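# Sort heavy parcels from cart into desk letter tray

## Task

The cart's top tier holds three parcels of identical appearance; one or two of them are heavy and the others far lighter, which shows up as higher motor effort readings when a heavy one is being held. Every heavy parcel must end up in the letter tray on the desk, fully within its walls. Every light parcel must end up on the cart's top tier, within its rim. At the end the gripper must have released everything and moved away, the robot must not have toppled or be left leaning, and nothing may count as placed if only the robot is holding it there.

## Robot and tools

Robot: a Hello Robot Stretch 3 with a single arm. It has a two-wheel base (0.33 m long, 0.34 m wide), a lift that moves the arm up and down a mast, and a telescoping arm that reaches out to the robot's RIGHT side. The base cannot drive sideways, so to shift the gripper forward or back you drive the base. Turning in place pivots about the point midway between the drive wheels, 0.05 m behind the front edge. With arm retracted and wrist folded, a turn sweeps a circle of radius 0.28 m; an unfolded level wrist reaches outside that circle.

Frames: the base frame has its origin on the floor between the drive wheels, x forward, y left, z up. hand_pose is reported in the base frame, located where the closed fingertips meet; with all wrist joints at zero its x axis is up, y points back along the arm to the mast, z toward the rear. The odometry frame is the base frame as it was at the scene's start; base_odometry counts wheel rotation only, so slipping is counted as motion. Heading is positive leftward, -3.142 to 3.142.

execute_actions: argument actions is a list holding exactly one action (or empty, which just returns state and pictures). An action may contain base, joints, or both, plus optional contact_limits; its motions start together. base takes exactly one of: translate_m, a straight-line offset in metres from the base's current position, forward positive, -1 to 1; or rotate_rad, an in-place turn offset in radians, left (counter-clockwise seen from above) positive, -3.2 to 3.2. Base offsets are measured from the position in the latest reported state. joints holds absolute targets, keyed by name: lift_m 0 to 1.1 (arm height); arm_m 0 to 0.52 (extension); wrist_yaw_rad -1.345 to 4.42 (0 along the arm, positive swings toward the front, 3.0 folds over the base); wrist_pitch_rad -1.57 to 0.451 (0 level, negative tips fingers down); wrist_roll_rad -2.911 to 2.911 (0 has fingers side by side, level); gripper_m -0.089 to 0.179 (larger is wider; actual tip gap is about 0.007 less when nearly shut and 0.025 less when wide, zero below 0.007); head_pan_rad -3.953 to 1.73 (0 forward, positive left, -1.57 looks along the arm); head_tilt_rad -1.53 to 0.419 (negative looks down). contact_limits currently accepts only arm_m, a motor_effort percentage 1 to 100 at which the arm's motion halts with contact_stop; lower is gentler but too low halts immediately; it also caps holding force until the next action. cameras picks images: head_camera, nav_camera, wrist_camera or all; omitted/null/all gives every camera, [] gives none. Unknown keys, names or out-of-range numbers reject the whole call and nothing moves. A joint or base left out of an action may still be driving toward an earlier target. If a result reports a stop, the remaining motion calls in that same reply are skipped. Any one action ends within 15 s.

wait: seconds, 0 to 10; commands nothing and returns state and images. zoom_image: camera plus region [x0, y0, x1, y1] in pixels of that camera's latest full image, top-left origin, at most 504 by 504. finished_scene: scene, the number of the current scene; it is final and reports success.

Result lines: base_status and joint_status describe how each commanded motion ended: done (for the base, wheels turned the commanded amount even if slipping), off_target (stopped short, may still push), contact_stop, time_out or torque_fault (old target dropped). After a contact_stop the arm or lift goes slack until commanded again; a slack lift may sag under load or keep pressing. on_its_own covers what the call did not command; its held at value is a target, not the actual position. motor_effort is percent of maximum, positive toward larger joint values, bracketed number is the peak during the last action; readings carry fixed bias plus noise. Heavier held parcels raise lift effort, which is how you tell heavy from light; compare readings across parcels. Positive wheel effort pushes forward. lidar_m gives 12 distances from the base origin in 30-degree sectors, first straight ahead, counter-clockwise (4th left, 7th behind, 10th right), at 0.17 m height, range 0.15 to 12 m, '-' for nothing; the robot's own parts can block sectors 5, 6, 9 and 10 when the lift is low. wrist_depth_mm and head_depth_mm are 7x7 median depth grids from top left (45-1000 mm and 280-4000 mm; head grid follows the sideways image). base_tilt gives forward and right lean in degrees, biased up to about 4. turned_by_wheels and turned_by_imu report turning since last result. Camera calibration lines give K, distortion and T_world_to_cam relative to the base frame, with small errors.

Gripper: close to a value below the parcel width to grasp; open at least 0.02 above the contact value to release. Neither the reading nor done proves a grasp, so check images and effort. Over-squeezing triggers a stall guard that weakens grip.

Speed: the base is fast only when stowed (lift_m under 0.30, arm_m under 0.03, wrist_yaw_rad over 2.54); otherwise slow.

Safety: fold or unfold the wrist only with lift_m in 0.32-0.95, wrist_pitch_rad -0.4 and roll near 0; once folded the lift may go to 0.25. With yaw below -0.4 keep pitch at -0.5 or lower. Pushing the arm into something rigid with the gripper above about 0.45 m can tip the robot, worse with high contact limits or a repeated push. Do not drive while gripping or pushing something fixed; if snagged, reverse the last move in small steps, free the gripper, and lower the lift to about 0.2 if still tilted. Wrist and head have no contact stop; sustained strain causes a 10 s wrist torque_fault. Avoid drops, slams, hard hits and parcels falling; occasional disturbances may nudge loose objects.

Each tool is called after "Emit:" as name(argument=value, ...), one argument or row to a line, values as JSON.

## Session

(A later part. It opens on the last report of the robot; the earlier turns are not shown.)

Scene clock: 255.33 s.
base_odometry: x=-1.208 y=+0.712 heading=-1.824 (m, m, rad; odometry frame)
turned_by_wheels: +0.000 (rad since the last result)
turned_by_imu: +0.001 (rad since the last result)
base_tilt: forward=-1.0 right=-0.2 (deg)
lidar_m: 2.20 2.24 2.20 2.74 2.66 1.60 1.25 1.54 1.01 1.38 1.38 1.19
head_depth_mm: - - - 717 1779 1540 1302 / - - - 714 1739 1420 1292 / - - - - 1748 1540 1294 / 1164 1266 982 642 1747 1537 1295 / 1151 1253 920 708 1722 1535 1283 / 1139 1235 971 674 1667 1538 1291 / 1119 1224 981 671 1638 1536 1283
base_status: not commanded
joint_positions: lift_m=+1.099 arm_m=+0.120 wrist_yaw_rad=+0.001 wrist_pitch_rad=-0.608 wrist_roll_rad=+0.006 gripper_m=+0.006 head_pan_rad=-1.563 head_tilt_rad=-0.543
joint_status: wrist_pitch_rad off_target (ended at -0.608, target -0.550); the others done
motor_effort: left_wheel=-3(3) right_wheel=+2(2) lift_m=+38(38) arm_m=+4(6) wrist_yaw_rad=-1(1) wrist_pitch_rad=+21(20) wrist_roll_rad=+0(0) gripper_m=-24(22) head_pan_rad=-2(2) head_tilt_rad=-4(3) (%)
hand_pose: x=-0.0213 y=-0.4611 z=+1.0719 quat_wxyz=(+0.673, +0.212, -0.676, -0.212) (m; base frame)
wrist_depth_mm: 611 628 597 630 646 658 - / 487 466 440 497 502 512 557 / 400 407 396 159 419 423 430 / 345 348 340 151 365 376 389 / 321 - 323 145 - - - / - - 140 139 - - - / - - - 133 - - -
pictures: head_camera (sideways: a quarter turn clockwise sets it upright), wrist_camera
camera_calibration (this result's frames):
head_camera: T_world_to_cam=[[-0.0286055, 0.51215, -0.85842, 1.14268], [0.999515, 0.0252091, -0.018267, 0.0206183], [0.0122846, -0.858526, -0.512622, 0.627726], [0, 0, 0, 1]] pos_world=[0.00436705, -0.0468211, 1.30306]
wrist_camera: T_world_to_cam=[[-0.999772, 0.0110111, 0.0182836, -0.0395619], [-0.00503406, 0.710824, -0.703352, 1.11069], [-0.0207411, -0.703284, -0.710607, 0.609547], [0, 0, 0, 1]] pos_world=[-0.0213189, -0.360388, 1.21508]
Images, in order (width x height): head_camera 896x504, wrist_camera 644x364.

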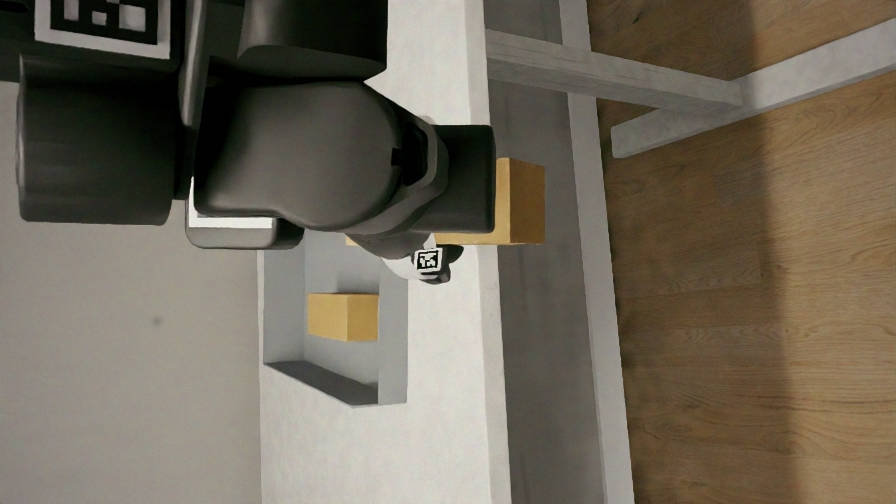

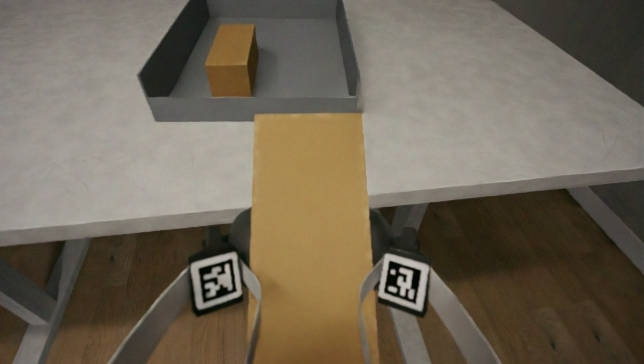

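Emit:
execute_actions(
  actions=[
    {"base":{"translate_m":0.018},"joints":{"arm_m":0.52}},
  ],
  cameras=[],
)

Emit:
execute_actions(
  actions=[
    {"joints":{"lift_m":1.06,"wrist_pitch_rad":-0.65}},
  ],
  cameras=["head_camera","wrist_camera"],
)

Scene clock: 261.50 s.
base_odometry: x=-1.212 y=+0.695 heading=-1.824 (m, m, rad; odometry frame)
turned_by_wheels: +0.000 (rad since the last result)
turned_by_imu: +0.002 (rad since the last result)
base_tilt: forward=-1.0 right=-0.2 (deg)
lidar_m: 2.19 2.22 2.19 2.74 2.68 1.61 1.27 1.56 1.02 1.38 1.24 1.18
head_depth_mm: - 1328 1006 717 1721 1502 1267 / 1233 1313 997 712 1738 1429 1291 / - 1318 875 711 1742 1536 1293 / 1162 1261 868 707 1728 1545 1292 / 1147 1258 978 675 1710 1532 1282 / 1139 1235 981 673 1669 1530 1286 / 1116 1218 977 671 1648 1523 1281
base_status: done
joint_positions: lift_m=+1.099 arm_m=+0.520 wrist_yaw_rad=+0.001 wrist_pitch_rad=-0.608 wrist_roll_rad=+0.006 gripper_m=+0.006 head_pan_rad=-1.563 head_tilt_rad=-0.543
joint_status: all done
motor_effort: left_wheel=-3(5) right_wheel=+2(7) lift_m=+38(38) arm_m=+4(4) wrist_yaw_rad=+0(1) wrist_pitch_rad=+21(22) wrist_roll_rad=+0(0) gripper_m=-23(23) head_pan_rad=-2(2) head_tilt_rad=-2(2) (%)
hand_pose: x=-0.0214 y=-0.8612 z=+1.0720 quat_wxyz=(+0.673, +0.211, -0.676, -0.212) (m; base frame)
wrist_depth_mm: 532 552 582 602 623 640 717 / 484 485 494 499 505 512 788 / 396 349 354 159 418 424 422 / 333 331 334 151 342 358 358 / 256 298 259 144 309 310 316 / 242 216 139 139 - 275 274 / 230 189 219 133 211 247 244
pictures: none
No camera images: the call's "cameras" was empty. Leave "cameras" out to get every camera's image.

Scene clock: 262.67 s.
base_odometry: x=-1.212 y=+0.695 heading=-1.824 (m, m, rad; odometry frame)
turned_by_wheels: +0.000 (rad since the last result)
turned_by_imu: +0.000 (rad since the last result)
base_tilt: forward=-1.0 right=-0.1 (deg)
lidar_m: 2.18 2.22 2.19 2.74 2.69 1.61 1.27 1.56 1.02 1.38 1.24 1.18
head_depth_mm: 1200 1367 1000 715 1726 1499 1265 / 1179 1327 993 711 1746 1428 1290 / 1163 - 879 712 1741 1542 1292 / 1163 1259 826 708 1716 1537 1290 / 1148 1250 979 678 1704 1539 1285 / 1132 1236 982 673 1676 1523 1290 / 1115 1218 980 671 1648 1527 1282
base_status: not commanded
joint_positions: lift_m=+1.060 arm_m=+0.520 wrist_yaw_rad=+0.001 wrist_pitch_rad=-0.701 wrist_roll_rad=+0.006 gripper_m=+0.006 head_pan_rad=-1.563 head_tilt_rad=-0.543
joint_status: wrist_pitch_rad off_target (ended at -0.701, target -0.650); the others done
motor_effort: left_wheel=-3(2) right_wheel=+1(1) lift_m=+19(35) arm_m=+3(4) wrist_yaw_rad=-1(1) wrist_pitch_rad=+19(20) wrist_roll_rad=+0(0) gripper_m=-22(22) head_pan_rad=-2(2) head_tilt_rad=-2(3) (%)
hand_pose: x=-0.0214 y=-0.8450 z=+1.0153 quat_wxyz=(+0.662, +0.242, -0.666, -0.243) (m; base frame)
wrist_depth_mm: 400 308 318 317 427 434 432 / 265 319 326 333 339 358 365 / 241 291 286 158 288 308 310 / 242 192 249 151 249 268 271 / 217 170 198 144 187 237 240 / 156 155 139 139 - 214 216 / 139 145 186 133 186 194 196
pictures: head_camera (sideways: a quarter turn clockwise sets it upright), wrist_camera
camera_calibration (this result's frames):
head_camera: T_world_to_cam=[[-0.0285528, 0.51227, -0.85835, 1.14258], [0.999518, 0.025107, -0.0182646, 0.0206152], [0.0121942, -0.858457, -0.51274, 0.627879], [0, 0, 0, 1]] pos_world=[0.00436216, -0.0468211, 1.30305]
wrist_camera: T_world_to_cam=[[-0.999764, 0.00981262, 0.0193606, -0.036529], [-0.0047072, 0.772727, -0.634721, 1.32637], [-0.0211887, -0.634662, -0.772499, 0.420204], [0, 0, 0, 1]] pos_world=[-0.0213733, -0.75788, 1.16719]
Images, in order (width x height): head_camera 896x504, wrist_camera 644x364.

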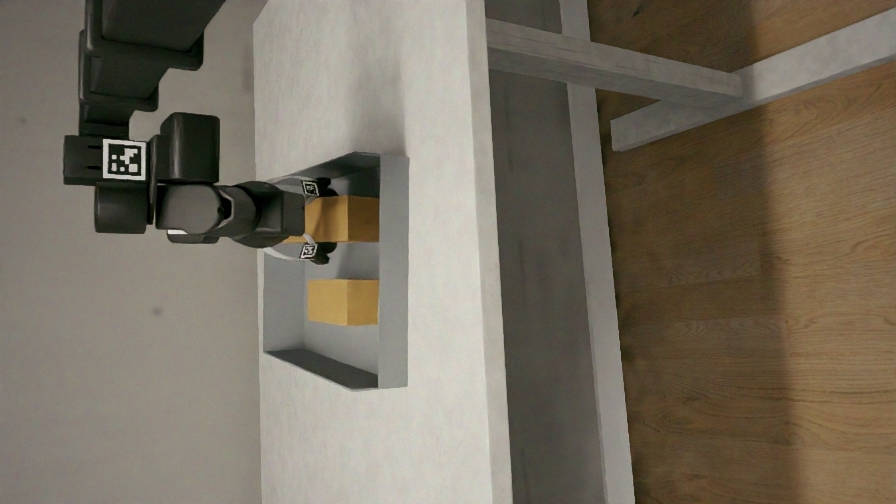

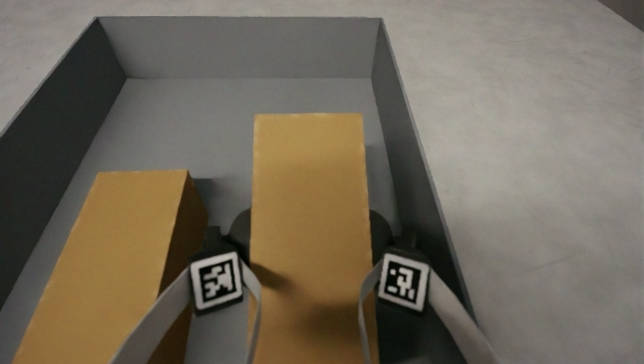

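Emit:
execute_actions(
  actions=[
    {"base":{"translate_m":0.012}},
  ],
  cameras=[],
)

Emit:
execute_actions(
  actions=[
    {"joints":{"lift_m":1.045,"wrist_pitch_rad":-0.72}},
  ],
  cameras=["wrist_camera"],
)

Emit:
execute_actions(
  actions=[
    {"joints":{"gripper_m":0.068}},
  ],
  cameras=["wrist_camera","head_camera"],
)

Scene clock: 264.97 s.
base_odometry: x=-1.215 y=+0.683 heading=-1.824 (m, m, rad; odometry frame)
turned_by_wheels: +0.000 (rad since the last result)
turned_by_imu: +0.001 (rad since the last result)
base_tilt: forward=-1.1 right=-0.2 (deg)
lidar_m: 2.17 2.21 2.19 2.74 2.71 1.62 1.29 1.57 1.02 1.37 1.22 1.17
head_depth_mm: 1189 1363 1002 713 1231 1505 1269 / 1177 1326 994 714 1765 1466 1293 / 1157 - 890 709 1741 1544 1295 / 1157 1256 826 709 1727 1537 1288 / 1150 1249 918 675 1703 1528 1282 / 1134 1231 976 674 1681 1525 1292 / 1113 1208 975 670 1648 1533 1273
base_status: done
joint_positions: lift_m=+1.060 arm_m=+0.520 wrist_yaw_rad=+0.001 wrist_pitch_rad=-0.701 wrist_roll_rad=+0.006 gripper_m=+0.006 head_pan_rad=-1.563 head_tilt_rad=-0.543
joint_status: not commanded
motor_effort: left_wheel=-3(4) right_wheel=+1(9) lift_m=+20(20) arm_m=+3(3) wrist_yaw_rad=+0(1) wrist_pitch_rad=+19(19) wrist_roll_rad=+0(0) gripper_m=-23(23) head_pan_rad=-2(2) head_tilt_rad=-3(2) (%)
hand_pose: x=-0.0214 y=-0.8450 z=+1.0153 quat_wxyz=(+0.662, +0.242, -0.666, -0.243) (m; base frame)
wrist_depth_mm: 403 307 312 316 426 421 436 / 323 318 331 333 335 359 362 / 226 288 286 159 282 307 307 / 227 196 197 152 249 267 269 / 218 170 167 145 222 239 241 / 200 154 140 139 - 211 214 / 142 143 181 133 188 190 196
pictures: none
No camera images: the call's "cameras" was empty. Leave "cameras" out to get every camera's image.

Scene clock: 265.80 s.
base_odometry: x=-1.215 y=+0.683 heading=-1.824 (m, m, rad; odometry frame)
turned_by_wheels: +0.000 (rad since the last result)
turned_by_imu: +0.000 (rad since the last result)
base_tilt: forward=-1.0 right=-0.1 (deg)
lidar_m: 2.17 2.21 2.18 2.74 2.70 1.62 1.29 1.57 1.02 1.38 1.22 1.17
head_depth_mm: 1198 - 1001 716 1235 1507 1265 / 1184 1334 996 713 1771 1458 1295 / 1168 - 890 711 1733 1548 1292 / 1162 1262 851 709 1723 1532 1289 / 1149 1244 913 676 1722 1544 1281 / 1135 1229 977 672 1654 1532 1281 / 1119 1210 977 669 1639 1522 1282
base_status: not commanded
joint_positions: lift_m=+1.045 arm_m=+0.520 wrist_yaw_rad=+0.001 wrist_pitch_rad=-0.747 wrist_roll_rad=+0.006 gripper_m=+0.006 head_pan_rad=-1.563 head_tilt_rad=-0.543
joint_status: all done
motor_effort: left_wheel=-2(3) right_wheel=+1(1) lift_m=+17(19) arm_m=+3(4) wrist_yaw_rad=-1(1) wrist_pitch_rad=+10(17) wrist_roll_rad=+0(0) gripper_m=-23(23) head_pan_rad=-2(2) head_tilt_rad=-3(2) (%)
hand_pose: x=-0.0214 y=-0.8364 z=+0.9923 quat_wxyz=(+0.657, +0.258, -0.660, -0.259) (m; base frame)
wrist_depth_mm: 255 298 309 313 321 355 364 / 227 285 291 296 280 305 305 / 228 253 257 257 245 264 269 / 216 163 215 165 220 233 236 / 151 146 162 149 198 203 213 / 133 133 138 135 182 154 193 / 121 126 164 124 169 133 175
pictures: wrist_camera
camera_calibration (this result's frames):
wrist_camera: T_world_to_cam=[[-0.999763, 0.00895521, 0.0198473, -0.0373859], [-0.00470092, 0.801241, -0.598324, 1.29284], [-0.0212605, -0.598275, -0.801008, 0.466596], [0, 0, 0, 1]] pos_world=[-0.0213795, -0.756387, 1.14803]
Images, in order (width x height): wrist_camera 644x364.

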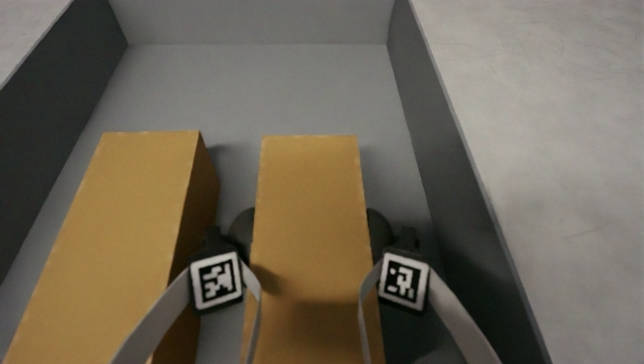

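Scene clock: 266.93 s.
base_odometry: x=-1.215 y=+0.683 heading=-1.824 (m, m, rad; odometry frame)
turned_by_wheels: +0.000 (rad since the last result)
turned_by_imu: +0.000 (rad since the last result)
base_tilt: forward=-1.0 right=-0.2 (deg)
lidar_m: 2.17 2.22 2.19 2.74 2.70 1.62 1.29 1.57 1.02 1.37 1.22 1.17
head_depth_mm: 1205 - 1004 715 1243 1510 1257 / 1182 1334 997 714 1758 1459 1289 / 1166 - 883 710 1727 1550 1292 / 1164 1263 832 710 1723 1528 1288 / 1146 1250 919 676 1708 1536 1285 / 1131 1234 982 673 1670 1538 1287 / 1115 1218 981 671 1641 1530 1288
base_status: not commanded
joint_positions: lift_m=+1.045 arm_m=+0.520 wrist_yaw_rad=+0.001 wrist_pitch_rad=-0.735 wrist_roll_rad=+0.006 gripper_m=+0.068 head_pan_rad=-1.563 head_tilt_rad=-0.543
joint_status: all done
motor_effort: left_wheel=-3(3) right_wheel=+2(1) lift_m=+17(17) arm_m=+3(3) wrist_yaw_rad=-1(1) wrist_pitch_rad=+6(10) wrist_roll_rad=+0(0) gripper_m=+1(92) head_pan_rad=-2(2) head_tilt_rad=-2(3) (%)
hand_pose: x=-0.0214 y=-0.8386 z=+0.9943 quat_wxyz=(+0.658, +0.254, -0.661, -0.255) (m; base frame)
wrist_depth_mm: 291 293 305 309 329 370 376 / 226 290 299 299 285 315 316 / 228 257 259 262 245 269 274 / 217 166 216 168 224 239 243 / 197 148 157 152 199 206 217 / 135 136 139 137 - 154 197 / 123 127 162 125 173 134 178
pictures: head_camera (sideways: a quarter turn clockwise sets it upright), wrist_camera
camera_calibration (this result's frames):
head_camera: T_world_to_cam=[[-0.0285526, 0.51227, -0.85835, 1.14258], [0.999518, 0.0251068, -0.0182646, 0.0206152], [0.012194, -0.858457, -0.51274, 0.62788], [0, 0, 0, 1]] pos_world=[0.00436214, -0.0468211, 1.30305]
wrist_camera: T_world_to_cam=[[-0.999763, 0.00919615, 0.0197228, -0.0370787], [-0.00468333, 0.794158, -0.607693, 1.29923], [-0.0212515, -0.607642, -0.793927, 0.451986], [0, 0, 0, 1]] pos_world=[-0.0213798, -0.756804, 1.14911]
Images, in order (width x height): head_camera 896x504, wrist_camera 644x364.

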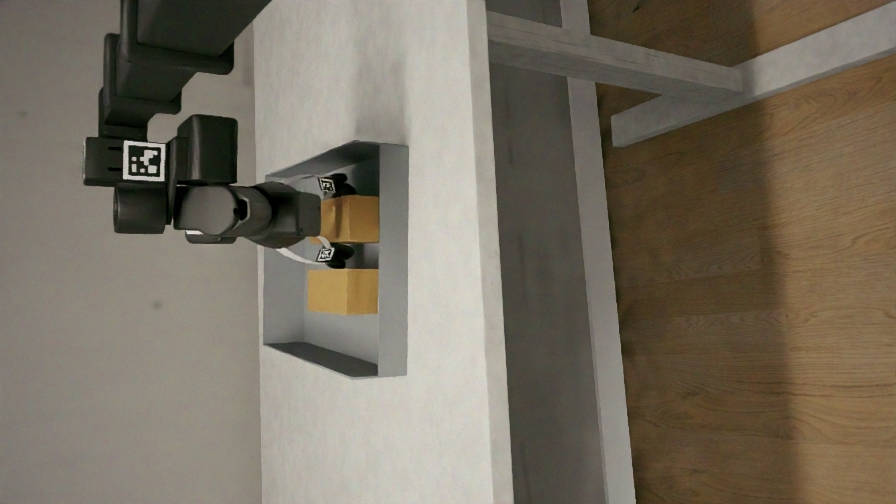

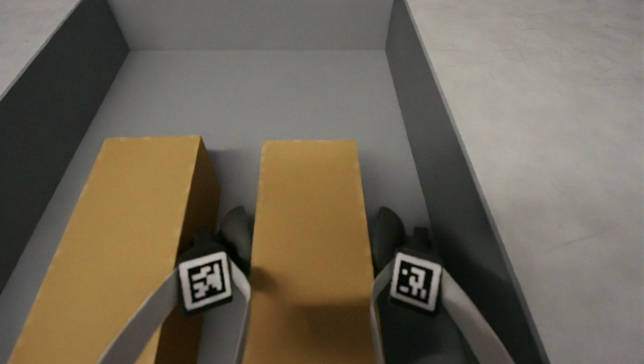

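It settled flat beside the first. Withdraw.

Emit:
execute_actions(
  actions=[
    {"joints":{"lift_m":1.1}},
  ],
  cameras=[],
)

Emit:
execute_actions(
  actions=[
    {"joints":{"wrist_pitch_rad":-0.3}},
  ],
  cameras=[],
)

Emit:
execute_actions(
  actions=[
    {"joints":{"arm_m":0.1}},
  ],
  cameras=["wrist_camera","nav_camera"],
)

Scene clock: 269.03 s.
base_odometry: x=-1.215 y=+0.683 heading=-1.824 (m, m, rad; odometry frame)
turned_by_wheels: +0.000 (rad since the last result)
turned_by_imu: +0.001 (rad since the last result)
base_tilt: forward=-1.0 right=-0.1 (deg)
lidar_m: 2.17 2.21 2.18 2.74 2.69 1.62 1.29 1.57 1.02 1.37 1.22 1.17
head_depth_mm: - 1331 1008 715 1234 1505 1267 / 1226 1314 1001 713 1750 1462 1296 / - 1304 892 710 1747 1542 1288 / 1156 1260 869 708 1732 1526 1287 / 1141 1250 917 676 1702 1527 1286 / 1126 1231 979 671 1679 1533 1286 / 1115 1211 982 672 1639 1525 1285
base_status: not commanded
joint_positions: lift_m=+1.100 arm_m=+0.520 wrist_yaw_rad=+0.001 wrist_pitch_rad=-0.734 wrist_roll_rad=+0.006 gripper_m=+0.068 head_pan_rad=-1.563 head_tilt_rad=-0.543
joint_status: all done
motor_effort: left_wheel=-3(3) right_wheel=+2(1) lift_m=+34(36) arm_m=+3(3) wrist_yaw_rad=-1(0) wrist_pitch_rad=+5(6) wrist_roll_rad=+0(0) gripper_m=+1(1) head_pan_rad=-3(2) head_tilt_rad=-2(3) (%)
hand_pose: x=-0.0214 y=-0.8388 z=+1.0488 quat_wxyz=(+0.658, +0.253, -0.662, -0.254) (m; base frame)
wrist_depth_mm: 450 456 452 460 465 474 498 / 384 338 350 358 385 400 407 / 334 321 335 341 335 349 352 / 240 291 298 300 295 308 313 / 224 218 219 210 269 274 278 / 225 194 234 191 - 251 250 / 213 173 198 175 220 227 228
pictures: none
No camera images: the call's "cameras" was empty. Leave "cameras" out to get every camera's image.

Scene clock: 270.07 s.
base_odometry: x=-1.215 y=+0.683 heading=-1.824 (m, m, rad; odometry frame)
turned_by_wheels: +0.000 (rad since the last result)
turned_by_imu: +0.000 (rad since the last result)
base_tilt: forward=-1.0 right=-0.2 (deg)
lidar_m: 2.17 2.21 2.18 2.74 2.70 1.62 1.28 1.57 1.02 1.37 1.22 1.17
head_depth_mm: - 1330 999 716 1235 1490 1270 / 1221 1313 998 713 1757 1458 1295 / - 1318 926 710 1754 1556 1283 / 1150 1261 928 709 1741 1540 1296 / 1153 1253 916 676 1708 1539 1287 / 1131 1230 977 675 1675 1529 1276 / 1113 1211 976 671 1648 1542 1282
base_status: not commanded
joint_positions: lift_m=+1.100 arm_m=+0.520 wrist_yaw_rad=+0.001 wrist_pitch_rad=-0.320 wrist_roll_rad=+0.006 gripper_m=+0.068 head_pan_rad=-1.563 head_tilt_rad=-0.543
joint_status: all done
motor_effort: left_wheel=-3(2) right_wheel=+1(2) lift_m=+34(34) arm_m=+3(2) wrist_yaw_rad=-1(1) wrist_pitch_rad=+7(7) wrist_roll_rad=+0(0) gripper_m=+1(1) head_pan_rad=-2(2) head_tilt_rad=-3(3) (%)
hand_pose: x=-0.0213 y=-0.9004 z=+1.1349 quat_wxyz=(+0.696, +0.113, -0.700, -0.113) (m; base frame)
wrist_depth_mm: 502 522 549 572 596 640 670 / 534 562 576 613 645 680 732 / 571 607 633 679 700 734 792 / 555 559 556 571 571 584 863 / 443 441 466 386 483 459 465 / 364 340 353 369 - 378 382 / 303 292 310 313 307 316 323
pictures: none
No camera images: the call's "cameras" was empty. Leave "cameras" out to get every camera's image.

Scene clock: 274.37 s.
base_odometry: x=-1.215 y=+0.683 heading=-1.824 (m, m, rad; odometry frame)
turned_by_wheels: +0.000 (rad since the last result)
turned_by_imu: +0.001 (rad since the last result)
base_tilt: forward=-1.0 right=-0.2 (deg)
lidar_m: 2.17 2.22 2.18 2.74 2.70 1.62 1.29 1.57 1.02 1.37 1.22 1.17
head_depth_mm: - - - 686 1238 1510 1261 / - - - 668 1761 1466 1297 / - - - 1153 1746 1535 1290 / 1161 1259 1029 709 1737 1536 1296 / 1148 1252 917 675 1713 1534 1297 / 1136 1235 980 674 1674 1536 1296 / 1120 1215 977 671 1641 1536 1291
base_status: not commanded
joint_positions: lift_m=+1.100 arm_m=+0.100 wrist_yaw_rad=+0.001 wrist_pitch_rad=-0.319 wrist_roll_rad=+0.006 gripper_m=+0.068 head_pan_rad=-1.563 head_tilt_rad=-0.543
joint_status: all done
motor_effort: left_wheel=-3(3) right_wheel=+1(1) lift_m=+34(34) arm_m=-3(2) wrist_yaw_rad=+0(0) wrist_pitch_rad=+7(7) wrist_roll_rad=+0(0) gripper_m=+0(1) head_pan_rad=-2(2) head_tilt_rad=-2(3) (%)
hand_pose: x=-0.0213 y=-0.4811 z=+1.1351 quat_wxyz=(+0.696, +0.112, -0.700, -0.112) (m; base frame)
wrist_depth_mm: 829 854 888 944 - - - / 879 884 971 - - - - / 781 786 731 732 817 - - / 574 568 517 543 603 596 - / 445 448 443 445 481 461 465 / 370 368 365 378 - 384 407 / 319 335 345 - - - -
pictures: nav_camera (sideways: a quarter turn counterclockwise sets it upright), wrist_camera
camera_calibration (this result's frames):
nav_camera: T_world_to_cam=[[-0.0216576, -0.5475, 0.836525, -1.05418], [-0.998872, -0.0235214, -0.0412553, 0.106992], [0.0422635, -0.836475, -0.546373, 0.669417], [0, 0, 0, 1]] pos_world=[0.055748, -0.0146967, 1.25201]
wrist_camera: T_world_to_cam=[[-0.999774, 0.0159776, 0.0139956, -0.0332485], [-0.0045981, 0.480481, -0.876993, 1.25567], [-0.0207369, -0.87686, -0.480299, 0.295423], [0, 0, 0, 1]] pos_world=[-0.0213411, -0.343747, 1.24357]
Images, in order (width x height): nav_camera 672x504, wrist_camera 644x364.

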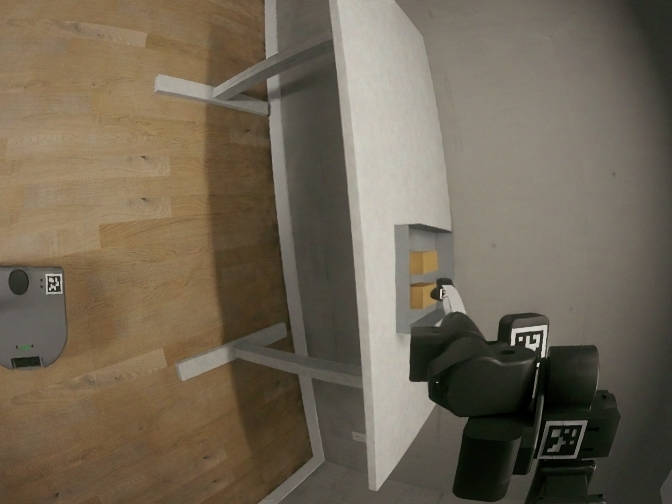

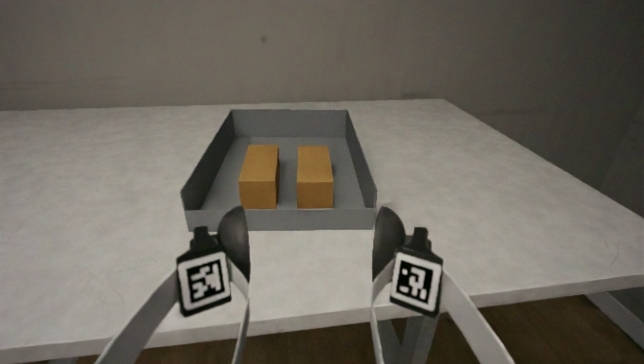

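Emit:
finished_scene(
  scene=2,
)

The scene is finished: the task was done.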